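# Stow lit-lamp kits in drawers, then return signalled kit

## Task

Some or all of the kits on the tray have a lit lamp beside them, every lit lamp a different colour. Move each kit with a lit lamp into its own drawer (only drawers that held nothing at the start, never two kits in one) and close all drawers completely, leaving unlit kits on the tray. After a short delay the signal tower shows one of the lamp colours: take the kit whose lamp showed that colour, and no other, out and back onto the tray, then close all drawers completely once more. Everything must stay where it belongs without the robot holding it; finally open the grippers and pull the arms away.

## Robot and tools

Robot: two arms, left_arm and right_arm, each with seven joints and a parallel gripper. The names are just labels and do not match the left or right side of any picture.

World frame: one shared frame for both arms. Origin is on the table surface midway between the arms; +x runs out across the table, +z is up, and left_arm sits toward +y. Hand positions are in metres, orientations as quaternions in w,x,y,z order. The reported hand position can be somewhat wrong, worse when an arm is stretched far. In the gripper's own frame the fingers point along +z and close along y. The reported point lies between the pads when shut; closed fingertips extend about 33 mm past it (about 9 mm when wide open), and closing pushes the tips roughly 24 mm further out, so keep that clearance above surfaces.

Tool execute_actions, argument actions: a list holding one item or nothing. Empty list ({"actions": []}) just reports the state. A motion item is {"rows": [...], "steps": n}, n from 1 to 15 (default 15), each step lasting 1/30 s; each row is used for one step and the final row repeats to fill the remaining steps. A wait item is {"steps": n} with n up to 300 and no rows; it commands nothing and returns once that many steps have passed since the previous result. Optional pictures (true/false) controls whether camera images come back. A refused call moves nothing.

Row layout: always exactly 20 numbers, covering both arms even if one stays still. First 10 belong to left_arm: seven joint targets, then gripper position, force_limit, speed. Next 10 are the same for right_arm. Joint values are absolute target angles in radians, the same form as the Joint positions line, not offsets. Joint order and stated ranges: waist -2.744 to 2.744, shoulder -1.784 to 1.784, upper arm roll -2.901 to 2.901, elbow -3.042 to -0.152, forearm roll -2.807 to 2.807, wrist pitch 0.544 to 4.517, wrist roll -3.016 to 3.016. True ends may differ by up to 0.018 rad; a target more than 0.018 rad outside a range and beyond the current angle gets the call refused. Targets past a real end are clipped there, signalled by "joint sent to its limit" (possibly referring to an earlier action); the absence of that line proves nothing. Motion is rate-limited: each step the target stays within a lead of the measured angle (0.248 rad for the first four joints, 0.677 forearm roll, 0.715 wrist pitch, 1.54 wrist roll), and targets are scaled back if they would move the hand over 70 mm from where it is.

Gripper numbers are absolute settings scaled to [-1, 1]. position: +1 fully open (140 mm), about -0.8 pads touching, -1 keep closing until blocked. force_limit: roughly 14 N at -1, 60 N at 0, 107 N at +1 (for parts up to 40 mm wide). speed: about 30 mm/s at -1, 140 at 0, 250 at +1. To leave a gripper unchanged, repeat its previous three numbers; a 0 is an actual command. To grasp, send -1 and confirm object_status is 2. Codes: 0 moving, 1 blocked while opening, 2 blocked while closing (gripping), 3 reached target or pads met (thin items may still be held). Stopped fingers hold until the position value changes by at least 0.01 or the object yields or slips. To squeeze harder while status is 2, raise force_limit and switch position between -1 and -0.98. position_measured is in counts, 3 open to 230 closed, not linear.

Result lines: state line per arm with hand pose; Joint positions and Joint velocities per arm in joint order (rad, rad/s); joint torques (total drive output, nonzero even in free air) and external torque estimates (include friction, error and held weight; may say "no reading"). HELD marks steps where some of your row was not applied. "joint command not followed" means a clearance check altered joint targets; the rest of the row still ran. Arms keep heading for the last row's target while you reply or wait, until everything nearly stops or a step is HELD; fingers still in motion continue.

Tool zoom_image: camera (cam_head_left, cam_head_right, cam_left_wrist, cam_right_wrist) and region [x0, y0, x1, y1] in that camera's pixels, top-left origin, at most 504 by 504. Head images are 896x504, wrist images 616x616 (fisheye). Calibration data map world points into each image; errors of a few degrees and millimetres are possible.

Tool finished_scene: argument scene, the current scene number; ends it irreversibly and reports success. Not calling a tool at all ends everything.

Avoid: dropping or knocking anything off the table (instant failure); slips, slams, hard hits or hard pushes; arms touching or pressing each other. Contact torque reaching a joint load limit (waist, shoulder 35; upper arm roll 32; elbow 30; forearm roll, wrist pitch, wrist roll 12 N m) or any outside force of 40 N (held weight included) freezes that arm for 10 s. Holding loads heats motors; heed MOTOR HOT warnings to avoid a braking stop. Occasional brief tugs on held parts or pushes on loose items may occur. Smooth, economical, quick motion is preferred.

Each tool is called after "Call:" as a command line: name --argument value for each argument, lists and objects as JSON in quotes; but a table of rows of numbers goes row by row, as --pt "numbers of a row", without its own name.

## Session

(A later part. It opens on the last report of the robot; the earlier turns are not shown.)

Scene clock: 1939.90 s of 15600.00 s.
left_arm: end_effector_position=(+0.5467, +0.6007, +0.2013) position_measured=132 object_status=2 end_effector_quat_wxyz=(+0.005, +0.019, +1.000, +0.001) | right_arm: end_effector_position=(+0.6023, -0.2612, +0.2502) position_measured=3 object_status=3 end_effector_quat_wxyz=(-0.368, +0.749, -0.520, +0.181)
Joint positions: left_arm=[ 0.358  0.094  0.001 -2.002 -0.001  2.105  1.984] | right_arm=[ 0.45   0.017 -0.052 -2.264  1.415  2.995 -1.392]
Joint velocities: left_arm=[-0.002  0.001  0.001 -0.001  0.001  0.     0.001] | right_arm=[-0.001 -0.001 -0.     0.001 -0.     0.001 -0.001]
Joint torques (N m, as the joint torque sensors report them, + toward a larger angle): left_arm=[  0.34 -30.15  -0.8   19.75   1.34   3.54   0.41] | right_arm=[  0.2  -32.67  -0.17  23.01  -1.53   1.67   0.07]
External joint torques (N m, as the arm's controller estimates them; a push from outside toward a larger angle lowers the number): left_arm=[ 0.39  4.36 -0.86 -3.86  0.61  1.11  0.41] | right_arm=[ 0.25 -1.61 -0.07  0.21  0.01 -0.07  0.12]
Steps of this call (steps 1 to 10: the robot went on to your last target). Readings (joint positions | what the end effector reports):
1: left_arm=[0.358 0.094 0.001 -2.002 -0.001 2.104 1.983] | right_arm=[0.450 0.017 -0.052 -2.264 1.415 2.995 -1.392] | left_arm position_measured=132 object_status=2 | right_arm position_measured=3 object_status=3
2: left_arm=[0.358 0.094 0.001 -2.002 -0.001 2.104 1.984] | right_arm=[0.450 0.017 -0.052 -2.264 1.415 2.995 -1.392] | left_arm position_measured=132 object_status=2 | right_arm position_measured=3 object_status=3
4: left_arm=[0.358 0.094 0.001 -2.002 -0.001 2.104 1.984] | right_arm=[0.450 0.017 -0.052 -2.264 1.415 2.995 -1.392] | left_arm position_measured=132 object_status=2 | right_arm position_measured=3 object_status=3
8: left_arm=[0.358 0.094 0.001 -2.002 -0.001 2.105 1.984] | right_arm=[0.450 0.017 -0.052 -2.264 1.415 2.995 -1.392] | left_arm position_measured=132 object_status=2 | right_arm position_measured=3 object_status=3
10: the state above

Call:
execute_actions --actions '[{"rows":[[0.36,0.094,0,-2.0,0,2.1,1.99,0.3,0,0,0.45,0.017,-0.05,-2.264,1.415,2.995,-1.392,1,0,0],[0.36,0.094,0,-2.0,0,2.1,1.99,0.3,0,0,0.45,0.017,-0.05,-2.264,1.415,2.995,-1.392,1,0,0],[0.36,0.094,0,-2.0,0,2.1,1.99,0.3,0,0,0.45,0.017,-0.05,-2.264,1.415,2.995,-1.392,1,0,0],[0.36,0.094,0,-2.0,0,2.1,1.99,0.3,0,0,0.45,0.017,-0.05,-2.264,1.415,2.995,-1.392,1,0,0],[0.36,0.094,0,-2.0,0,2.1,1.99,0.3,0,0,0.45,0.017,-0.05,-2.264,1.415,2.995,-1.392,1,0,0],[0.36,0.094,0,-2.0,0,2.1,1.99,0.3,0,0,0.45,0.017,-0.05,-2.264,1.415,2.995,-1.392,1,0,0],[0.36,0.094,0,-2.0,0,2.1,1.99,0.3,0,0,0.45,0.017,-0.05,-2.264,1.415,2.995,-1.392,1,0,0],[0.36,0.094,0,-2.0,0,2.04,1.99,0.3,0,0,0.45,0.017,-0.05,-2.264,1.415,2.995,-1.392,1,0,0],[0.36,0.0725,0,-1.9604,0,2.0,1.99,0.3,0,0,0.45,0.017,-0.05,-2.264,1.415,2.995,-1.392,1,0,0],[0.36,0.0725,0,-1.9604,0,1.97,1.99,0.3,0,0,0.45,0.017,-0.05,-2.264,1.415,2.995,-1.392,1,0,0],[0.36,0.06,0,-1.93,0,1.9476,1.99,0.3,0,0,0.45,0.017,-0.05,-2.264,1.415,2.995,-1.392,1,0,0],[0.36,0.0502,0,-1.8974,0,1.9476,1.99,0.3,0,0,0.45,0.017,-0.05,-2.264,1.415,2.995,-1.392,1,0,0]],"steps":15}]' --pictures false

Call:
execute_actions --actions '[{"steps":10}]' --pictures false

Call:
execute_actions --actions '[{"rows":[[0.36,-0.3745,0,-2.355,0,1.98,1.99,0,0,0,0.45,0.017,-0.05,-2.264,1.415,2.995,-1.392,1,0,0]],"steps":15}]' --pictures false

Call:
execute_actions --actions '[{"rows":[[0.494,-0.498,0,-2.887,0,2.45,2.19,0,0,0,0.45,0.017,-0.05,-2.264,1.415,2.995,-1.392,1,0,0]],"steps":15}]' --pictures false

Call:
execute_actions --actions '[{"steps":10}]' --pictures false

Call:
execute_actions --actions '[{"rows":[[0.494,-0.498,0,-2.887,0,2.902,2.19,0,0,0,0.45,0.017,-0.05,-2.264,1.415,2.995,-1.392,1,0,0]],"steps":15}]' --pictures false

Call:
execute_actions --actions '[{"steps":25}]' --pictures false

Call:
execute_actions --actions '[{"rows":[[0.473,-0.434,0,-2.837,0,2.918,2.16,0,0,0,0.45,0.017,-0.05,-2.264,1.415,2.995,-1.392,1,0,0],[0.473,-0.434,0,-2.837,0,2.918,2.16,0,0,0,0.45,0.017,-0.05,-2.264,1.415,2.995,-1.392,1,0,0],[0.473,-0.434,0,-2.837,0,2.918,2.16,0,0,0,0.45,0.017,-0.05,-2.264,1.415,2.995,-1.392,1,0,0],[0.473,-0.434,0,-2.837,0,2.918,2.16,0,0,0,0.45,0.017,-0.05,-2.264,1.415,2.995,-1.392,1,0,0],[0.45,-0.371,0,-2.779,0,2.932,2.14,0,0,0,0.45,0.017,-0.05,-2.264,1.415,2.995,-1.392,1,0,0]],"steps":15}]' --pictures false

Call:
execute_actions --actions '[{"steps":20}]'

Scene clock: 1979.73 s of 15600.00 s.
left_arm: end_effector_position=(+0.5525, +0.6029, +0.2568) position_measured=91 object_status=3 end_effector_quat_wxyz=(+0.013, +0.019, +1.000, +0.005) | right_arm: end_effector_position=(+0.6023, -0.2612, +0.2502) position_measured=3 object_status=3 end_effector_quat_wxyz=(-0.368, +0.749, -0.520, +0.181)
Joint positions: left_arm=[ 0.358  0.055  0.001 -1.91  -0.001  1.992  1.984] | right_arm=[ 0.45   0.017 -0.052 -2.264  1.415  2.995 -1.392]
Joint velocities: left_arm=[ 0.    -0.2   -0.001  0.264 -0.001 -0.209  0.002] | right_arm=[ 0.001 -0.    -0.001  0.    -0.001  0.    -0.002]
Joint torques (N m, as the joint torque sensors report them, + toward a larger angle): left_arm=[  0.57 -25.99  -0.16  19.45   1.4    0.9    0.44] | right_arm=[  0.56 -32.69  -0.11  22.97  -1.56   1.63  -0.03]
External joint torques (N m, as the arm's controller estimates them; a push from outside toward a larger angle lowers the number): left_arm=[ 0.59 -0.99 -0.19  1.28  0.72 -0.75  0.44] | right_arm=[ 0.42 -1.75 -0.19  0.27 -0.01 -0.08  0.01]
Steps of this call (steps 1 to 15: the robot went on to your last target; steps 16 to 90: nothing new was sent; then 36.33 s passed at rest; steps 91 to 105: all 15 steps of this action). Readings (joint positions | what the end effector reports):
91: left_arm=[0.358 0.093 0.001 -2.001 -0.001 2.104 1.984] | right_arm=[0.450 0.017 -0.052 -2.264 1.415 2.995 -1.392] | left_arm position_measured=132 object_status=0 | right_arm position_measured=3 object_status=3
92: left_arm=[0.358 0.093 0.001 -2.001 -0.001 2.104 1.984] | right_arm=[0.450 0.017 -0.052 -2.264 1.415 2.995 -1.392] | left_arm position_measured=131 object_status=0 | right_arm position_measured=3 object_status=3
94: left_arm=[0.358 0.093 0.001 -2.001 -0.001 2.104 1.984] | right_arm=[0.450 0.017 -0.052 -2.264 1.415 2.995 -1.392] | left_arm position_measured=111 object_status=0 | right_arm position_measured=3 object_status=3
98: left_arm=[0.358 0.093 0.001 -2.000 -0.001 2.095 1.984] | right_arm=[0.450 0.017 -0.052 -2.264 1.415 2.995 -1.392] | left_arm position_measured=91 object_status=0 | right_arm position_measured=3 object_status=3
105: the state above

Scene clock: 1980.07 s of 15600.00 s.
left_arm: end_effector_position=(+0.5476, +0.6009, +0.2638) position_measured=91 object_status=3 end_effector_quat_wxyz=(+0.006, +0.019, +1.000, +0.002) | right_arm: end_effector_position=(+0.6023, -0.2612, +0.2502) position_measured=3 object_status=3 end_effector_quat_wxyz=(-0.368, +0.749, -0.520, +0.181)
Joint positions: left_arm=[ 0.358  0.048  0.001 -1.897 -0.001  1.958  1.984] | right_arm=[ 0.45   0.017 -0.052 -2.264  1.415  2.995 -1.392]
Joint velocities: left_arm=[-0.     0.004 -0.001 -0.001  0.    -0.038 -0.001] | right_arm=[-0.001 -0.     0.    -0.001  0.     0.     0.002]
Joint torques (N m, as the joint torque sensors report them, + toward a larger angle): left_arm=[ -0.15 -33.15  -0.5   23.44   1.35   1.97   0.45] | right_arm=[  0.11 -32.72  -0.58  23.11  -1.54   1.63   0.  ]
External joint torques (N m, as the arm's controller estimates them; a push from outside toward a larger angle lowers the number): left_arm=[-0.09  0.75 -0.49 -0.95  0.57 -0.49  0.45] | right_arm=[ 0.09 -1.79 -0.54  0.46  0.   -0.09  0.05]
Steps of this call (steps 1 to 10: the robot went on to your last target). Readings (joint positions | what the end effector reports):
1: left_arm=[0.358 0.050 0.001 -1.903 -0.001 1.986 1.984] | right_arm=[0.450 0.017 -0.052 -2.264 1.415 2.995 -1.392] | left_arm position_measured=91 object_status=3 | right_arm position_measured=3 object_status=3
2: left_arm=[0.358 0.047 0.001 -1.899 -0.001 1.980 1.984] | right_arm=[0.450 0.017 -0.052 -2.264 1.415 2.995 -1.392] | left_arm position_measured=91 object_status=3 | right_arm position_measured=3 object_status=3
4: left_arm=[0.358 0.046 0.001 -1.897 -0.001 1.972 1.984] | right_arm=[0.450 0.017 -0.052 -2.264 1.415 2.995 -1.392] | left_arm position_measured=91 object_status=3 | right_arm position_measured=3 object_status=3
8: left_arm=[0.358 0.048 0.001 -1.897 -0.001 1.961 1.984] | right_arm=[0.450 0.017 -0.052 -2.264 1.415 2.995 -1.392] | left_arm position_measured=91 object_status=3 | right_arm position_measured=3 object_status=3
10: the state above

Scene clock: 1980.57 s of 15600.00 s.
left_arm: end_effector_position=(+0.4134, +0.5482, +0.2609) position_measured=129 object_status=3 end_effector_quat_wxyz=(-0.003, +0.020, +1.000, -0.002) | right_arm: end_effector_position=(+0.6023, -0.2612, +0.2502) position_measured=3 object_status=3 end_effector_quat_wxyz=(-0.368, +0.749, -0.520, +0.181)
Joint positions: left_arm=[ 0.358 -0.371  0.001 -2.352 -0.001  1.974  1.984] | right_arm=[ 0.45   0.017 -0.052 -2.264  1.415  2.995 -1.392]
Joint velocities: left_arm=[ 0.002 -0.003  0.    -0.025 -0.     0.005 -0.001] | right_arm=[-0.     0.     0.     0.001 -0.001  0.    -0.   ]
Joint torques (N m, as the joint torque sensors report them, + toward a larger angle): left_arm=[  0.63 -19.78  -0.33  22.39   1.2    3.22   0.36] | right_arm=[  0.21 -32.69  -0.12  22.62  -1.59   1.65   0.  ]
External joint torques (N m, as the arm's controller estimates them; a push from outside toward a larger angle lowers the number): left_arm=[ 0.6  -0.42  0.01 -2.32  0.41  0.73  0.36] | right_arm=[ 0.23 -1.71 -0.03 -0.14 -0.04 -0.08  0.04]
Steps of this call (steps 1 to 15: all 15 steps of this action). Readings (joint positions | what the end effector reports):
1: left_arm=[0.358 0.006 0.001 -1.960 -0.001 1.969 1.984] | right_arm=[0.450 0.017 -0.052 -2.264 1.415 2.995 -1.392] | left_arm position_measured=91 object_status=0 | right_arm position_measured=3 object_status=3
2: left_arm=[0.358 -0.060 0.001 -2.039 -0.001 1.969 1.984] | right_arm=[0.450 0.017 -0.052 -2.264 1.415 2.995 -1.392] | left_arm position_measured=97 object_status=0 | right_arm position_measured=3 object_status=3
4: left_arm=[0.358 -0.201 0.001 -2.183 -0.001 1.972 1.984] | right_arm=[0.450 0.017 -0.052 -2.264 1.415 2.995 -1.392] | left_arm position_measured=113 object_status=0 | right_arm position_measured=3 object_status=3
8: left_arm=[0.358 -0.354 0.001 -2.318 -0.001 1.972 1.984] | right_arm=[0.450 0.017 -0.052 -2.264 1.415 2.995 -1.392] | left_arm position_measured=129 object_status=0 | right_arm position_measured=3 object_status=3
15: the state above

Scene clock: 1981.07 s of 15600.00 s.
left_arm: end_effector_position=(+0.3079, +0.5559, +0.1096) position_measured=129 object_status=3 end_effector_quat_wxyz=(+0.011, +0.031, +0.999, +0.005) | right_arm: end_effector_position=(+0.6023, -0.2612, +0.2502) position_measured=3 object_status=3 end_effector_quat_wxyz=(-0.368, +0.749, -0.520, +0.181)
Joint positions: left_arm=[ 0.491 -0.494  0.003 -2.885 -0.001  2.415  2.141] | right_arm=[ 0.45   0.017 -0.052 -2.264  1.415  2.995 -1.392]
Joint velocities: left_arm=[ 0.    -0.027 -0.003 -0.     0.     0.188  0.139] | right_arm=[ 0.    -0.     0.002 -0.     0.    -0.001  0.001]
Joint torques (N m, as the joint torque sensors report them, + toward a larger angle): left_arm=[  0.58 -12.33  -1.5   19.59   1.07   3.16   0.35] | right_arm=[  0.36 -32.93   0.03  23.29  -1.54   1.63   0.02]
External joint torques (N m, as the arm's controller estimates them; a push from outside toward a larger angle lowers the number): left_arm=[ 0.58 -1.03 -1.01 -1.35  0.48  0.79  0.35] | right_arm=[ 0.27 -2.04  0.01  0.65 -0.01 -0.09  0.06]
Steps of this call (steps 1 to 15: all 15 steps of this action). Readings (joint positions | what the end effector reports):
1: left_arm=[0.382 -0.399 -0.009 -2.403 -0.001 2.046 2.000] | right_arm=[0.450 0.017 -0.052 -2.264 1.415 2.995 -1.392] | left_arm position_measured=129 object_status=3 | right_arm position_measured=3 object_status=3
2: left_arm=[0.413 -0.436 -0.010 -2.476 -0.001 2.119 2.019] | right_arm=[0.450 0.017 -0.052 -2.264 1.415 2.995 -1.392] | left_arm position_measured=129 object_status=3 | right_arm position_measured=3 object_status=3
4: left_arm=[0.461 -0.478 0.000 -2.618 -0.001 2.223 2.049] | right_arm=[0.450 0.017 -0.052 -2.264 1.415 2.995 -1.392] | left_arm position_measured=129 object_status=3 | right_arm position_measured=3 object_status=3
8: left_arm=[0.487 -0.488 0.003 -2.829 -0.001 2.332 2.093] | right_arm=[0.450 0.017 -0.052 -2.264 1.415 2.995 -1.392] | left_arm position_measured=129 object_status=3 | right_arm position_measured=3 object_status=3
15: the state above

Scene clock: 1981.40 s of 15600.00 s.
left_arm: end_effector_position=(+0.3154, +0.5601, +0.1127) position_measured=129 object_status=3 end_effector_quat_wxyz=(+0.023, +0.045, +0.999, +0.013) | right_arm: end_effector_position=(+0.6023, -0.2612, +0.2502) position_measured=3 object_status=3 end_effector_quat_wxyz=(-0.368, +0.749, -0.520, +0.181)
Joint positions: left_arm=[ 0.491 -0.496  0.003 -2.885 -0.001  2.442  2.169] | right_arm=[ 0.45   0.017 -0.052 -2.264  1.415  2.995 -1.392]
Joint velocities: left_arm=[-0.002  0.    -0.    -0.002 -0.001  0.024  0.046] | right_arm=[-0.    -0.     0.001 -0.001  0.001  0.     0.001]
Joint torques (N m, as the joint torque sensors report them, + toward a larger angle): left_arm=[  1.55 -12.53  -1.09  19.81   0.99   3.33   0.52] | right_arm=[  0.42 -32.7   -0.25  23.37  -1.5    1.61   0.02]
External joint torques (N m, as the arm's controller estimates them; a push from outside toward a larger angle lowers the number): left_arm=[ 1.58 -0.83 -0.57 -1.41  0.4   0.81  0.52] | right_arm=[ 0.41 -1.89 -0.2   0.77  0.03 -0.11  0.06]
Steps of this call (steps 1 to 10: the robot went on to your last target). Readings (joint positions | what the end effector reports):
1: left_arm=[0.491 -0.495 0.003 -2.885 -0.001 2.421 2.145] | right_arm=[0.450 0.017 -0.052 -2.264 1.415 2.995 -1.392] | left_arm position_measured=129 object_status=3 | right_arm position_measured=3 object_status=3
2: left_arm=[0.491 -0.495 0.003 -2.885 -0.001 2.425 2.149] | right_arm=[0.450 0.017 -0.052 -2.264 1.415 2.995 -1.392] | left_arm position_measured=129 object_status=3 | right_arm position_measured=3 object_status=3
4: left_arm=[0.491 -0.496 0.003 -2.885 -0.001 2.432 2.156] | right_arm=[0.450 0.017 -0.052 -2.264 1.415 2.995 -1.392] | left_arm position_measured=129 object_status=3 | right_arm position_measured=3 object_status=3
8: left_arm=[0.491 -0.496 0.003 -2.885 -0.001 2.440 2.166] | right_arm=[0.450 0.017 -0.052 -2.264 1.415 2.995 -1.392] | left_arm position_measured=129 object_status=3 | right_arm position_measured=3 object_status=3
10: the state above

Scene clock: 1981.90 s of 15600.00 s.
left_arm: end_effector_position=(+0.4175, +0.6171, +0.1809) position_measured=129 object_status=3 end_effector_quat_wxyz=(+0.197, +0.048, +0.972, +0.122) | right_arm: end_effector_position=(+0.6023, -0.2612, +0.2502) position_measured=3 object_status=3 end_effector_quat_wxyz=(-0.368, +0.749, -0.520, +0.181)
Joint positions: left_arm=[ 0.491 -0.497  0.003 -2.887 -0.001  2.857  2.179] | right_arm=[ 0.45   0.017 -0.052 -2.264  1.415  2.995 -1.392]
Joint velocities: left_arm=[ 0.    -0.001 -0.001  0.    -0.001  0.249  0.012] | right_arm=[-0.002 -0.    -0.001 -0.001  0.    -0.     0.   ]
Joint torques (N m, as the joint torque sensors report them, + toward a larger angle): left_arm=[  0.65 -13.09  -1.86  21.51   1.12   3.94   0.46] | right_arm=[  0.38 -32.69  -0.58  23.22  -1.52   1.62   0.03]
External joint torques (N m, as the arm's controller estimates them; a push from outside toward a larger angle lowers the number): left_arm=[ 0.63 -0.9  -1.39 -0.17  0.54  0.81  0.45] | right_arm=[ 0.42 -1.88 -0.48  0.62  0.01 -0.11  0.07]
Steps of this call (steps 1 to 15: all 15 steps of this action). Readings (joint positions | what the end effector reports):
1: left_arm=[0.491 -0.495 0.003 -2.888 -0.001 2.474 2.170] | right_arm=[0.450 0.017 -0.052 -2.264 1.415 2.995 -1.392] | left_arm position_measured=129 object_status=3 | right_arm position_measured=3 object_status=3
2: left_arm=[0.491 -0.495 0.003 -2.888 -0.001 2.511 2.170] | right_arm=[0.450 0.017 -0.052 -2.264 1.415 2.995 -1.392] | left_arm position_measured=129 object_status=3 | right_arm position_measured=3 object_status=3
4: left_arm=[0.491 -0.495 0.003 -2.888 -0.001 2.585 2.171] | right_arm=[0.450 0.017 -0.052 -2.264 1.415 2.995 -1.392] | left_arm position_measured=129 object_status=3 | right_arm position_measured=3 object_status=3
8: left_arm=[0.491 -0.496 0.003 -2.888 -0.001 2.731 2.174] | right_arm=[0.450 0.017 -0.052 -2.264 1.415 2.995 -1.392] | left_arm position_measured=129 object_status=3 | right_arm position_measured=3 object_status=3
15: the state above

Scene clock: 1982.73 s of 15600.00 s.
left_arm: end_effector_position=(+0.4259, +0.6218, +0.1901) position_measured=129 object_status=3 end_effector_quat_wxyz=(+0.213, +0.050, +0.967, +0.133) | right_arm: end_effector_position=(+0.6023, -0.2612, +0.2502) position_measured=3 object_status=3 end_effector_quat_wxyz=(-0.368, +0.749, -0.520, +0.181)
Joint positions: left_arm=[ 0.491 -0.497  0.003 -2.887 -0.001  2.898  2.183] | right_arm=[ 0.45   0.017 -0.052 -2.264  1.415  2.995 -1.392]
Joint velocities: left_arm=[ 0.     0.001  0.    -0.     0.     0.002  0.002] | right_arm=[ 0.002 -0.001  0.001  0.001  0.001  0.     0.001]
Joint torques (N m, as the joint torque sensors report them, + toward a larger angle): left_arm=[  1.47 -13.96  -1.62  21.26   1.02   4.12   0.35] | right_arm=[  0.33 -32.64  -0.44  23.04  -1.58   1.63   0.01]
External joint torques (N m, as the arm's controller estimates them; a push from outside toward a larger angle lowers the number): left_arm=[ 1.49 -1.57 -1.11 -0.74  0.43  0.83  0.34] | right_arm=[ 0.2  -1.75 -0.51  0.35 -0.03 -0.08  0.05]
Steps of this call (steps 1 to 25: the robot went on to your last target). Readings (joint positions | what the end effector reports):
1: left_arm=[0.491 -0.497 0.003 -2.887 -0.001 2.865 2.179] | right_arm=[0.450 0.017 -0.052 -2.264 1.415 2.995 -1.392] | left_arm position_measured=129 object_status=3 | right_arm position_measured=3 object_status=3
2: left_arm=[0.491 -0.497 0.003 -2.887 -0.001 2.871 2.180] | right_arm=[0.450 0.017 -0.052 -2.264 1.415 2.995 -1.392] | left_arm position_measured=129 object_status=3 | right_arm position_measured=3 object_status=3
4: left_arm=[0.491 -0.497 0.003 -2.887 -0.001 2.880 2.180] | right_arm=[0.450 0.017 -0.052 -2.264 1.415 2.995 -1.392] | left_arm position_measured=129 object_status=3 | right_arm position_measured=3 object_status=3
8: left_arm=[0.491 -0.497 0.003 -2.887 -0.001 2.890 2.181] | right_arm=[0.450 0.017 -0.052 -2.264 1.415 2.995 -1.392] | left_arm position_measured=129 object_status=3 | right_arm position_measured=3 object_status=3
25: the state above

Scene clock: 1983.23 s of 15600.00 s.
left_arm: end_effector_position=(+0.4687, +0.6227, +0.1943) position_measured=129 object_status=3 end_effector_quat_wxyz=(+0.222, +0.056, +0.965, +0.128) | right_arm: end_effector_position=(+0.6023, -0.2612, +0.2502) position_measured=3 object_status=3 end_effector_quat_wxyz=(-0.368, +0.749, -0.520, +0.181)
Joint positions: left_arm=[ 0.453 -0.374  0.001 -2.781 -0.001  2.925  2.156] | right_arm=[ 0.45   0.017 -0.052 -2.264  1.415  2.995 -1.392]
Joint velocities: left_arm=[-0.001  0.005  0.001  0.008 -0.001  0.014 -0.031] | right_arm=[ 0.001  0.001  0.001  0.001 -0.     0.    -0.001]
Joint torques (N m, as the joint torque sensors report them, + toward a larger angle): left_arm=[ -2.11 -14.79  -0.79  22.49   1.08   4.14  -0.17] | right_arm=[  0.15 -32.68  -0.24  23.21  -1.53   1.62   0.02]
External joint torques (N m, as the arm's controller estimates them; a push from outside toward a larger angle lowers the number): left_arm=[-2.15  1.7  -0.48  0.8   0.51  0.86 -0.17] | right_arm=[ 0.08 -1.9  -0.24  0.6   0.   -0.1   0.06]
Steps of this call (steps 1 to 15: all 15 steps of this action). Readings (joint positions | what the end effector reports):
1: left_arm=[0.488 -0.484 0.003 -2.876 -0.001 2.900 2.181] | right_arm=[0.450 0.017 -0.052 -2.264 1.415 2.995 -1.392] | left_arm position_measured=129 object_status=3 | right_arm position_measured=3 object_status=3
2: left_arm=[0.484 -0.467 0.003 -2.862 -0.001 2.902 2.180] | right_arm=[0.450 0.017 -0.052 -2.264 1.415 2.995 -1.392] | left_arm position_measured=129 object_status=3 | right_arm position_measured=3 object_status=3
4: left_arm=[0.479 -0.448 0.002 -2.848 -0.001 2.906 2.177] | right_arm=[0.450 0.017 -0.052 -2.264 1.415 2.995 -1.392] | left_arm position_measured=129 object_status=3 | right_arm position_measured=3 object_status=3
8: left_arm=[0.458 -0.387 0.001 -2.793 -0.001 2.918 2.167] | right_arm=[0.450 0.017 -0.052 -2.264 1.415 2.995 -1.392] | left_arm position_measured=129 object_status=3 | right_arm position_measured=3 object_status=3
15: the state above

Scene clock: 1983.90 s of 15600.00 s.
left_arm: end_effector_position=(+0.4694, +0.6230, +0.1949) position_measured=129 object_status=3 end_effector_quat_wxyz=(+0.223, +0.052, +0.965, +0.128) | right_arm: end_effector_position=(+0.6023, -0.2612, +0.2502) position_measured=3 object_status=3 end_effector_quat_wxyz=(-0.368, +0.749, -0.520, +0.181)
Joint positions: left_arm=[ 0.453 -0.373  0.001 -2.781 -0.001  2.928  2.148] | right_arm=[ 0.45   0.017 -0.052 -2.264  1.415  2.995 -1.392]
Joint velocities: left_arm=[-0.001 -0.001  0.001  0.    -0.001  0.    -0.004] | right_arm=[ 0.001  0.     0.001 -0.002 -0.002  0.     0.   ]
Joint torques (N m, as the joint torque sensors report them, + toward a larger angle): left_arm=[ -1.55 -15.01  -1.17  22.28   1.11   4.07  -0.17] | right_arm=[  0.55 -32.55  -0.23  23.46  -1.49   1.65   0.05]
External joint torques (N m, as the arm's controller estimates them; a push from outside toward a larger angle lowers the number): left_arm=[-1.59  1.56 -0.85  0.46  0.54  0.77 -0.17] | right_arm=[ 0.47 -1.68 -0.25  0.81  0.05 -0.07  0.09]
Steps of this call (steps 1 to 15: the robot went on to your last target; steps 16 to 20: nothing new was sent). Readings (joint positions | what the end effector reports):
1: left_arm=[0.453 -0.373 0.001 -2.781 -0.001 2.926 2.155] | right_arm=[0.450 0.017 -0.052 -2.264 1.415 2.995 -1.392] | left_arm position_measured=129 object_status=3 | right_arm position_measured=3 object_status=3
2: left_arm=[0.453 -0.373 0.001 -2.781 -0.001 2.926 2.154] | right_arm=[0.450 0.017 -0.052 -2.264 1.415 2.995 -1.392] | left_arm position_measured=129 object_status=3 | right_arm position_measured=3 object_status=3
4: left_arm=[0.453 -0.373 0.001 -2.781 -0.001 2.927 2.153] | right_arm=[0.450 0.017 -0.052 -2.264 1.415 2.995 -1.392] | left_arm position_measured=129 object_status=3 | right_arm position_measured=3 object_status=3
8: left_arm=[0.453 -0.373 0.001 -2.781 -0.001 2.927 2.151] | right_arm=[0.450 0.017 -0.052 -2.264 1.415 2.995 -1.392] | left_arm position_measured=129 object_status=3 | right_arm position_measured=3 object_status=3
20: the state above
All arms were judged still, so your last target was given up. Only a new action makes them travel on or press farther. Fingers that are still opening or closing keep moving.
camera_calibration (this result's frames):
cam_left_wrist: T_world_to_cam=[[0.20947, 0.935639, 0.284082, -0.728367], [0.613926, -0.35197, 0.706549, -0.193487], [0.761063, 0.026404, -0.64814, -0.0567528], [0, 0, 0, 1]] pos_world=[0.314551, 0.614885, 0.30684]
cam_right_wrist: T_world_to_cam=[[-0.656726, -0.191796, -0.729332, 0.525082], [-0.611664, 0.701164, 0.366383, 0.451175], [0.44111, 0.68672, -0.577787, 0.23448], [0, 0, 0, 1]] pos_world=[0.517371, -0.37666, 0.353136]

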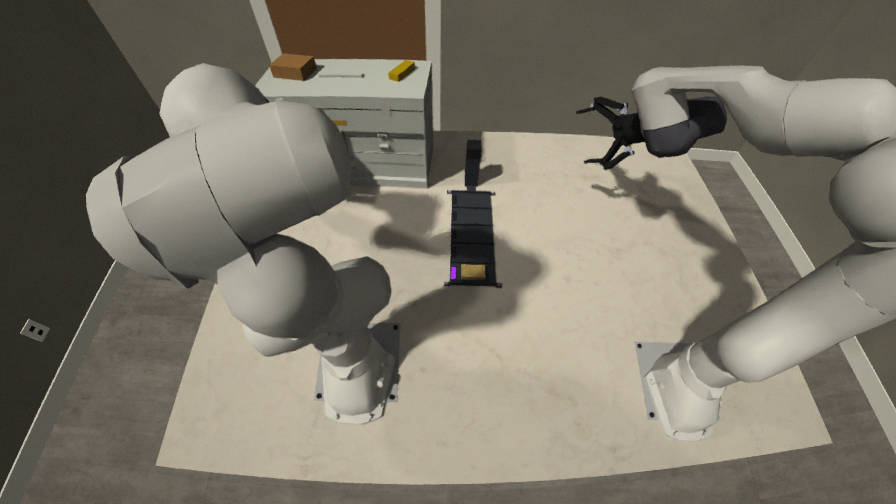

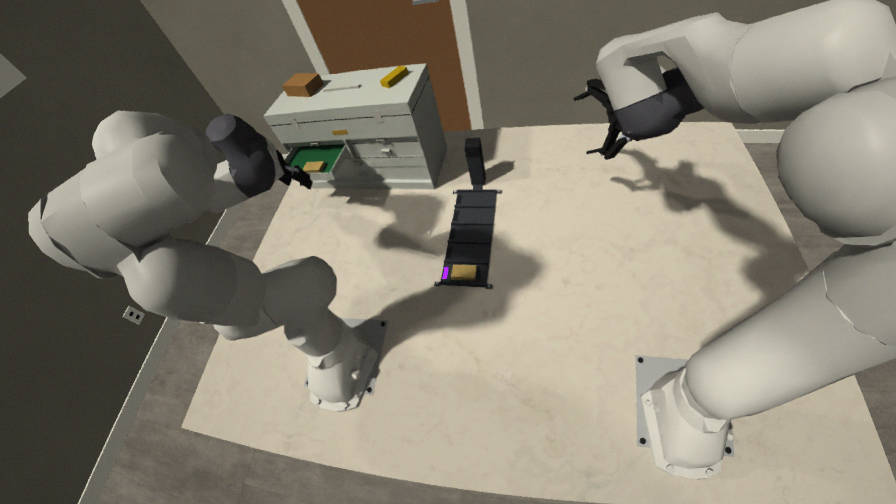

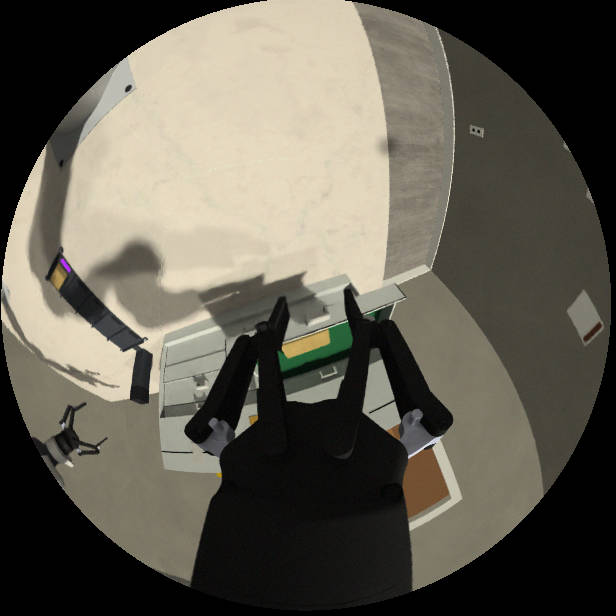

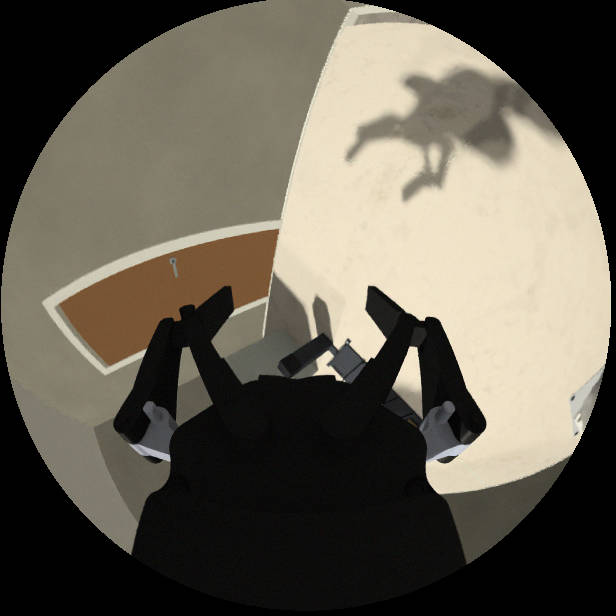

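Call:
execute_actions --actions '[{"rows":[[0.453,-0.373,0,-2.781,0,2.928,2.148,-1,0,-0.5,0.45,0.017,-0.05,-2.264,1.415,2.995,-1.392,1,0,0]],"steps":15}]'

Call:
execute_actions --actions '[{"steps":15}]' --pictures false

Scene clock: 2027.37 s of 15600.00 s.
left_arm: end_effector_position=(+0.4697, +0.6220, +0.1948) position_measured=192 object_status=0 end_effector_quat_wxyz=(+0.223, +0.052, +0.965, +0.128) | right_arm: end_effector_position=(+0.6023, -0.2612, +0.2502) position_measured=3 object_status=3 end_effector_quat_wxyz=(-0.368, +0.749, -0.520, +0.181)
Joint positions: left_arm=[ 0.452 -0.373  0.    -2.781 -0.001  2.928  2.147] | right_arm=[ 0.45   0.017 -0.052 -2.264  1.415  2.995 -1.392]
Joint velocities: left_arm=[ 0.001  0.     0.001 -0.     0.     0.    -0.002] | right_arm=[ 0.     0.001  0.     0.001  0.    -0.    -0.   ]
Joint torques (N m, as the joint torque sensors report them, + toward a larger angle): left_arm=[ -0.3  -16.49  -0.59  22.2    1.1    3.52   0.08] | right_arm=[  0.28 -32.51  -0.31  23.2   -1.55   1.65   0.03]
External joint torques (N m, as the arm's controller estimates them; a push from outside toward a larger angle lowers the number): left_arm=[-0.34  0.08 -0.28  0.35  0.54  0.21  0.08] | right_arm=[ 0.28 -1.64 -0.25  0.53 -0.02 -0.07  0.07]
Steps of this call (steps 1 to 90: nothing new was sent; then 39.97 s passed at rest; steps 91 to 105: all 15 steps of this action). Readings (joint positions | what the end effector reports):
91: left_arm=[0.453 -0.373 0.001 -2.780 -0.001 2.928 2.147] | right_arm=[0.450 0.017 -0.052 -2.264 1.415 2.995 -1.392] | left_arm position_measured=129 object_status=0 | right_arm position_measured=3 object_status=3
92: left_arm=[0.453 -0.373 0.001 -2.780 -0.001 2.928 2.147] | right_arm=[0.450 0.017 -0.052 -2.264 1.415 2.995 -1.392] | left_arm position_measured=132 object_status=0 | right_arm position_measured=3 object_status=3
94: left_arm=[0.453 -0.373 0.001 -2.780 -0.001 2.928 2.147] | right_arm=[0.450 0.017 -0.052 -2.264 1.415 2.995 -1.392] | left_arm position_measured=142 object_status=0 | right_arm position_measured=3 object_status=3
98: left_arm=[0.453 -0.373 0.001 -2.780 -0.001 2.928 2.147] | right_arm=[0.450 0.017 -0.052 -2.264 1.415 2.995 -1.392] | left_arm position_measured=160 object_status=0 | right_arm position_measured=3 object_status=3
105: the state above
camera_calibration (this result's frames):
cam_left_wrist: T_world_to_cam=[[0.210615, 0.935446, 0.283871, -0.727889], [0.613605, -0.352558, 0.706535, -0.193472], [0.761006, 0.0253773, -0.648248, -0.0563727], [0, 0, 0, 1]] pos_world=[0.31492, 0.614121, 0.306778]
cam_right_wrist: T_world_to_cam=[[-0.656725, -0.191797, -0.729332, 0.525082], [-0.611664, 0.701164, 0.366383, 0.451175], [0.44111, 0.68672, -0.577787, 0.23448], [0, 0, 0, 1]] pos_world=[0.517371, -0.37666, 0.353136]

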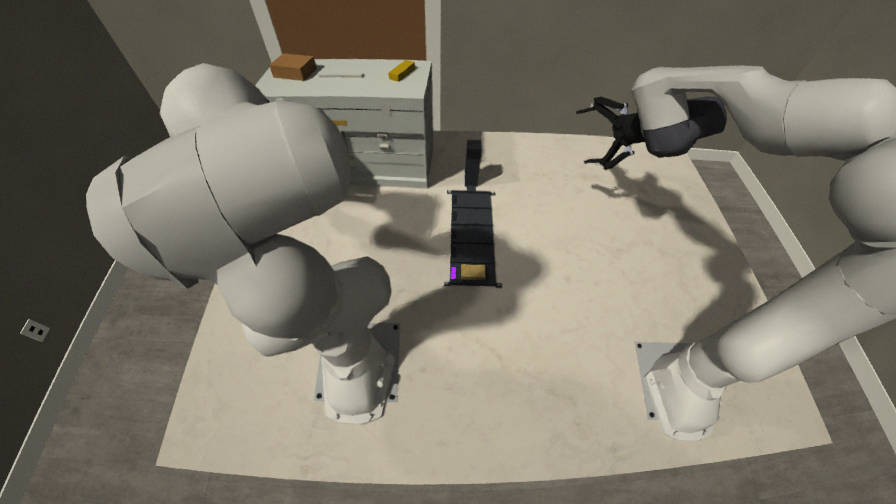

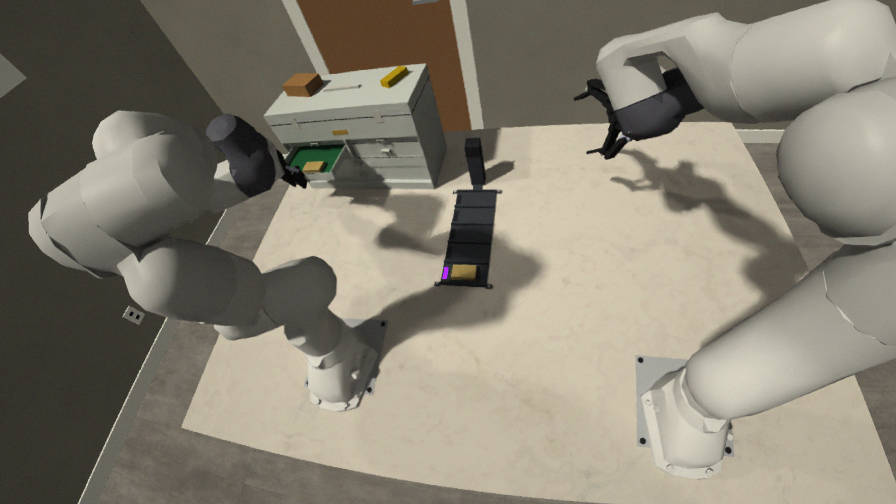

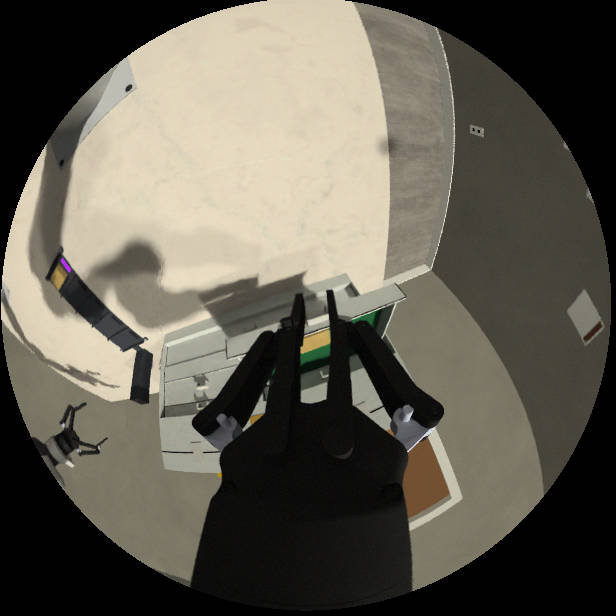

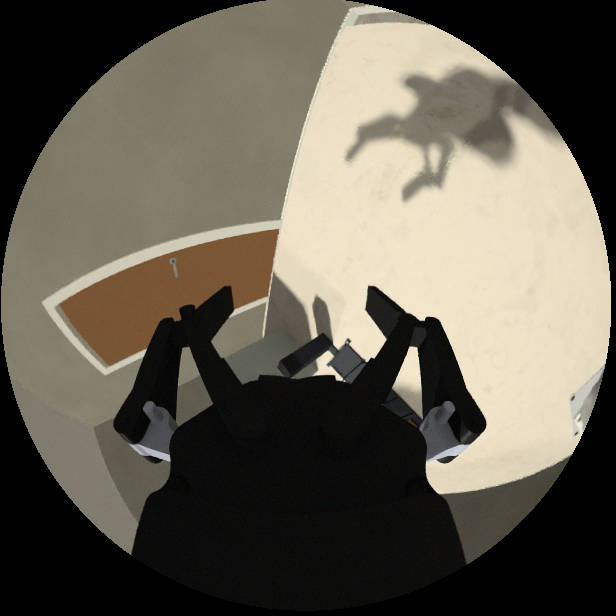

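Scene clock: 2027.87 s of 15600.00 s.
left_arm: end_effector_position=(+0.4697, +0.6220, +0.1948) position_measured=193 object_status=2 end_effector_quat_wxyz=(+0.223, +0.052, +0.965, +0.128) | right_arm: end_effector_position=(+0.6023, -0.2612, +0.2502) position_measured=3 object_status=3 end_effector_quat_wxyz=(-0.368, +0.749, -0.520, +0.181)
Joint positions: left_arm=[ 0.452 -0.373  0.    -2.781 -0.001  2.928  2.147] | right_arm=[ 0.45   0.017 -0.052 -2.264  1.415  2.995 -1.392]
Joint velocities: left_arm=[ 0.    -0.     0.001  0.001  0.001  0.    -0.001] | right_arm=[ 0.002  0.    -0.001  0.     0.001 -0.     0.001]
Joint torques (N m, as the joint torque sensors report them, + toward a larger angle): left_arm=[  0.07 -16.36   0.1   21.62   1.06   3.49   0.22] | right_arm=[  0.19 -32.75  -0.04  23.06  -1.52   1.58   0.04]
External joint torques (N m, as the arm's controller estimates them; a push from outside toward a larger angle lowers the number): left_arm=[ 0.02  0.22  0.4  -0.28  0.49  0.17  0.22] | right_arm=[ 0.08 -1.92 -0.08  0.42  0.02 -0.13  0.08]
Steps of this call (steps 1 to 15: the robot went on to your last target). Readings (joint positions | what the end effector reports):
1: left_arm=[0.452 -0.373 0.000 -2.781 -0.001 2.928 2.147] | right_arm=[0.450 0.017 -0.052 -2.264 1.415 2.995 -1.392] | left_arm position_measured=193 object_status=0 | right_arm position_measured=3 object_status=3
2: left_arm=[0.452 -0.373 0.000 -2.781 -0.001 2.928 2.147] | right_arm=[0.450 0.017 -0.052 -2.264 1.415 2.995 -1.392] | left_arm position_measured=193 object_status=0 | right_arm position_measured=3 object_status=3
4: left_arm=[0.452 -0.373 0.000 -2.781 -0.001 2.928 2.147] | right_arm=[0.450 0.017 -0.052 -2.264 1.415 2.995 -1.392] | left_arm position_measured=193 object_status=0 | right_arm position_measured=3 object_status=3
8: left_arm=[0.452 -0.373 0.000 -2.781 -0.001 2.928 2.147] | right_arm=[0.450 0.017 -0.052 -2.264 1.415 2.995 -1.392] | left_arm position_measured=193 object_status=2 | right_arm position_measured=3 object_status=3
15: the state above
All arms were judged still, so your last target was given up. Only a new action makes them travel on or press farther. Fingers that are still opening or closing keep moving.

Call:
execute_actions --actions '[{"rows":[ [0.4423,-0.3446,0,-2.7595,0,2.9249,2.134,-1,0,-0.5,0.45,0.017,-0.05,-2.264,1.415,2.995,-1.392,1,0,0], [0.4423,-0.3446,0,-2.7595,0,2.9249,2.134,-1,0,-0.5,0.45,0.017,-0.05,-2.264,1.415,2.995,-1.392,1,0,0], [0.4332,-0.3158,0,-2.7331,0,2.9273,2.124,-1,0,-0.5,0.45,0.017,-0.05,-2.264,1.415,2.995,-1.392,1,0,0], [0.4332,-0.3158,0,-2.7331,0,2.9273,2.124,-1,0,-0.5,0.45,0.017,-0.05,-2.264,1.415,2.995,-1.392,1,0,0], [0.4244,-0.2876,0,-2.7064,0,2.9288,2.1145,-1,0,-0.5,0.45,0.017,-0.05,-2.264,1.415,2.995,-1.392,1,0,0], [0.4244,-0.2876,0,-2.7064,0,2.9288,2.1145,-1,0,-0.5,0.45,0.017,-0.05,-2.264,1.415,2.995,-1.392,1,0,0], [0.4159,-0.2598,0,-2.6793,0,2.9295,2.105,-1,0,-0.5,0.45,0.017,-0.05,-2.264,1.415,2.995,-1.392,1,0,0], [0.4159,-0.2598,0,-2.6793,0,2.9295,2.105,-1,0,-0.5,0.45,0.017,-0.05,-2.264,1.415,2.995,-1.392,1,0,0], [0.4077,-0.2326,0,-2.6519,0,2.9293,2.096,-1,0,-0.5,0.45,0.017,-0.05,-2.264,1.415,2.995,-1.392,1,0,0], [0.4077,-0.2326,0,-2.6519,0,2.9293,2.096,-1,0,-0.5,0.45,0.017,-0.05,-2.264,1.415,2.995,-1.392,1,0,0], [0.3998,-0.2058,0,-2.6242,0,2.9284,2.0875,-1,0,-0.5,0.45,0.017,-0.05,-2.264,1.415,2.995,-1.392,1,0,0], [0.3998,-0.2058,0,-2.6242,0,2.9284,2.0875,-1,0,-0.5,0.45,0.017,-0.05,-2.264,1.415,2.995,-1.392,1,0,0], [0.3921,-0.1793,0,-2.5961,0,2.9268,2.079,-1,0,-0.5,0.45,0.017,-0.05,-2.264,1.415,2.995,-1.392,1,0,0], [0.3921,-0.1793,0,-2.5961,0,2.9268,2.079,-1,0,-0.5,0.45,0.017,-0.05,-2.264,1.415,2.995,-1.392,1,0,0]],"steps":14}]' --pictures false

Call:
execute_actions --actions '[{"rows":[ [0.3847,-0.1532,0,-2.5676,0,2.9244,2.071,-1,0,-0.5,0.45,0.017,-0.05,-2.264,1.415,2.995,-1.392,1,0,0], [0.3847,-0.1532,0,-2.5676,0,2.9244,2.071,-1,0,-0.5,0.45,0.017,-0.05,-2.264,1.415,2.995,-1.392,1,0,0], [0.3775,-0.1273,0,-2.5389,0,2.9216,2.0635,-1,0,-0.5,0.45,0.017,-0.05,-2.264,1.415,2.995,-1.392,1,0,0], [0.3775,-0.1273,0,-2.5389,0,2.9216,2.0635,-1,0,-0.5,0.45,0.017,-0.05,-2.264,1.415,2.995,-1.392,1,0,0], [0.3705,-0.1017,0,-2.5097,0,2.918,2.056,-1,0,-0.5,0.45,0.017,-0.05,-2.264,1.415,2.995,-1.392,1,0,0], [0.3705,-0.1017,0,-2.5097,0,2.918,2.056,-1,0,-0.5,0.45,0.017,-0.05,-2.264,1.415,2.995,-1.392,1,0,0], [0.3637,-0.0763,0,-2.4801,0,2.9138,2.049,-1,0,-0.5,0.45,0.017,-0.05,-2.264,1.415,2.995,-1.392,1,0,0], [0.3637,-0.0763,0,-2.4801,0,2.9138,2.049,-1,0,-0.5,0.45,0.017,-0.05,-2.264,1.415,2.995,-1.392,1,0,0], [0.3571,-0.051,0,-2.4501,0,2.909,2.042,-1,0,-0.5,0.45,0.017,-0.05,-2.264,1.415,2.995,-1.392,1,0,0], [0.3571,-0.051,0,-2.4501,0,2.909,2.042,-1,0,-0.5,0.45,0.017,-0.05,-2.264,1.415,2.995,-1.392,1,0,0], [0.3508,-0.026,0,-2.4197,0,2.9037,2.038,-1,0,-0.5,0.45,0.017,-0.05,-2.264,1.415,2.995,-1.392,1,0,0], [0.3508,-0.026,0,-2.4197,0,2.9037,2.038,-1,0,-0.5,0.45,0.017,-0.05,-2.264,1.415,2.995,-1.392,1,0,0], [0.345,-0.0012,0,-2.3889,0,2.8977,2.038,-1,0,-0.5,0.45,0.017,-0.05,-2.264,1.415,2.995,-1.392,1,0,0], [0.345,-0.0012,0,-2.3889,0,2.8977,2.038,-1,0,-0.5,0.45,0.017,-0.05,-2.264,1.415,2.995,-1.392,1,0,0], [0.343,0.006,0,-2.38,0,2.896,2.038,-1,0,-0.5,0.45,0.017,-0.05,-2.264,1.415,2.995,-1.392,1,0,0]],"steps":15}]' --pictures false

Call:
execute_actions --actions '[{"steps":20}]' --pictures false

Scene clock: 2062.60 s of 15600.00 s.
left_arm: end_effector_position=(+0.5290, +0.6194, +0.1941) position_measured=194 object_status=2 end_effector_quat_wxyz=(+0.227, +0.060, +0.965, +0.117) | right_arm: end_effector_position=(+0.6023, -0.2612, +0.2502) position_measured=3 object_status=3 end_effector_quat_wxyz=(-0.368, +0.749, -0.520, +0.181)
Joint positions: left_arm=[ 0.401 -0.206  0.    -2.619 -0.001  2.929  2.111] | right_arm=[ 0.45   0.017 -0.052 -2.264  1.415  2.995 -1.392]
Joint velocities: left_arm=[-0.091  0.323  0.     0.33  -0.    -0.001 -0.099] | right_arm=[0.    0.    0.    0.001 0.    0.    0.001]
Joint torques (N m, as the joint torque sensors report them, + toward a larger angle): left_arm=[ -1.39 -21.41  -0.71  19.01   1.02   3.05  -0.1 ] | right_arm=[  0.03 -32.52  -0.25  23.12  -1.6    1.63   0.06]
External joint torques (N m, as the arm's controller estimates them; a push from outside toward a larger angle lowers the number): left_arm=[-2.86  4.29 -2.13 -0.98  0.71 -0.17 -0.1 ] | right_arm=[-0.04 -1.66 -0.26  0.42 -0.06 -0.09  0.11]
Steps of this call (steps 1 to 90: nothing new was sent; then 31.27 s passed at rest; steps 91 to 104: all 14 steps of this action). Readings (joint positions | what the end effector reports):
91: left_arm=[0.450 -0.368 0.000 -2.776 -0.001 2.927 2.146] | right_arm=[0.450 0.017 -0.052 -2.264 1.415 2.995 -1.392] | left_arm position_measured=193 object_status=2 | right_arm position_measured=3 object_status=3
92: left_arm=[0.448 -0.362 0.000 -2.770 -0.001 2.927 2.145] | right_arm=[0.450 0.017 -0.052 -2.264 1.415 2.995 -1.392] | left_arm position_measured=193 object_status=2 | right_arm position_measured=3 object_status=3
94: left_arm=[0.441 -0.340 0.000 -2.750 -0.001 2.928 2.142] | right_arm=[0.450 0.017 -0.052 -2.264 1.415 2.995 -1.392] | left_arm position_measured=193 object_status=2 | right_arm position_measured=3 object_status=3
98: left_arm=[0.425 -0.287 0.001 -2.700 -0.001 2.929 2.132] | right_arm=[0.450 0.017 -0.052 -2.264 1.415 2.995 -1.392] | left_arm position_measured=194 object_status=2 | right_arm position_measured=3 object_status=3
104: the state above

Scene clock: 2063.10 s of 15600.00 s.
left_arm: end_effector_position=(+0.6032, +0.6156, +0.1929) position_measured=194 object_status=2 end_effector_quat_wxyz=(+0.233, +0.062, +0.965, +0.106) | right_arm: end_effector_position=(+0.6023, -0.2612, +0.2502) position_measured=3 object_status=3 end_effector_quat_wxyz=(-0.368, +0.749, -0.520, +0.181)
Joint positions: left_arm=[ 0.349 -0.015 -0.    -2.405 -0.001  2.909  2.062] | right_arm=[ 0.45   0.017 -0.052 -2.264  1.415  2.995 -1.392]
Joint velocities: left_arm=[-0.072  0.252  0.001  0.309 -0.002 -0.052 -0.059] | right_arm=[ 0.001  0.001 -0.002  0.002 -0.001  0.     0.   ]
Joint torques (N m, as the joint torque sensors report them, + toward a larger angle): left_arm=[ -0.58 -29.13   0.55  21.43   1.07   2.72  -0.23] | right_arm=[  0.4  -32.69  -0.14  22.94  -1.54   1.61   0.  ]
External joint torques (N m, as the arm's controller estimates them; a push from outside toward a larger angle lowers the number): left_arm=[-1.18  2.33  0.63  0.58  0.5  -0.54 -0.23] | right_arm=[ 0.44 -1.87 -0.04  0.27 -0.01 -0.12  0.04]
Steps of this call (steps 1 to 15: all 15 steps of this action). Readings (joint positions | what the end effector reports):
1: left_arm=[0.397 -0.192 0.000 -2.604 -0.001 2.929 2.108] | right_arm=[0.450 0.017 -0.052 -2.264 1.415 2.995 -1.392] | left_arm position_measured=194 object_status=2 | right_arm position_measured=3 object_status=3
2: left_arm=[0.393 -0.179 0.000 -2.591 -0.001 2.929 2.104] | right_arm=[0.450 0.017 -0.052 -2.264 1.415 2.995 -1.392] | left_arm position_measured=194 object_status=2 | right_arm position_measured=3 object_status=3
4: left_arm=[0.385 -0.153 0.000 -2.563 -0.001 2.927 2.097] | right_arm=[0.450 0.017 -0.052 -2.264 1.415 2.995 -1.392] | left_arm position_measured=194 object_status=2 | right_arm position_measured=3 object_status=3
8: left_arm=[0.371 -0.101 -0.000 -2.506 -0.001 2.923 2.083] | right_arm=[0.450 0.017 -0.052 -2.264 1.415 2.995 -1.392] | left_arm position_measured=194 object_status=2 | right_arm position_measured=3 object_status=3
15: the state above

Scene clock: 2063.77 s of 15600.00 s.
left_arm: end_effector_position=(+0.6068, +0.6154, +0.1927) position_measured=194 object_status=2 end_effector_quat_wxyz=(+0.230, +0.057, +0.966, +0.102) | right_arm: end_effector_position=(+0.6023, -0.2612, +0.2502) position_measured=3 object_status=3 end_effector_quat_wxyz=(-0.368, +0.749, -0.520, +0.181)
Joint positions: left_arm=[ 0.346 -0.004 -0.    -2.385 -0.001  2.89   2.05 ] | right_arm=[ 0.45   0.017 -0.052 -2.264  1.415  2.995 -1.392]
Joint velocities: left_arm=[ 0.     0.001  0.     0.001  0.    -0.001 -0.003] | right_arm=[-0.001 -0.001  0.001 -0.    -0.001  0.     0.   ]
Joint torques (N m, as the joint torque sensors report them, + toward a larger angle): left_arm=[ -1.71 -22.98   0.7   24.12   1.19   4.47  -0.51] | right_arm=[  0.52 -32.72  -0.03  22.97  -1.51   1.69  -0.02]
External joint torques (N m, as the arm's controller estimates them; a push from outside toward a larger angle lowers the number): left_arm=[-1.77  6.83  0.65  1.95  0.61  1.16 -0.5 ] | right_arm=[ 0.61 -1.84  0.11  0.33  0.02 -0.04  0.02]
Steps of this call (steps 1 to 20: the robot went on to your last target). Readings (joint positions | what the end effector reports):
1: left_arm=[0.347 -0.008 -0.000 -2.397 -0.001 2.906 2.060] | right_arm=[0.450 0.017 -0.052 -2.264 1.415 2.995 -1.392] | left_arm position_measured=194 object_status=2 | right_arm position_measured=3 object_status=3
2: left_arm=[0.347 -0.006 -0.000 -2.393 -0.001 2.903 2.059] | right_arm=[0.450 0.017 -0.052 -2.264 1.415 2.995 -1.392] | left_arm position_measured=194 object_status=2 | right_arm position_measured=3 object_status=3
4: left_arm=[0.347 -0.005 -0.000 -2.389 -0.001 2.898 2.056] | right_arm=[0.450 0.017 -0.052 -2.264 1.415 2.995 -1.392] | left_arm position_measured=194 object_status=2 | right_arm position_measured=3 object_status=3
8: left_arm=[0.347 -0.004 -0.000 -2.386 -0.001 2.892 2.053] | right_arm=[0.450 0.017 -0.052 -2.264 1.415 2.995 -1.392] | left_arm position_measured=194 object_status=2 | right_arm position_measured=3 object_status=3
20: the state above


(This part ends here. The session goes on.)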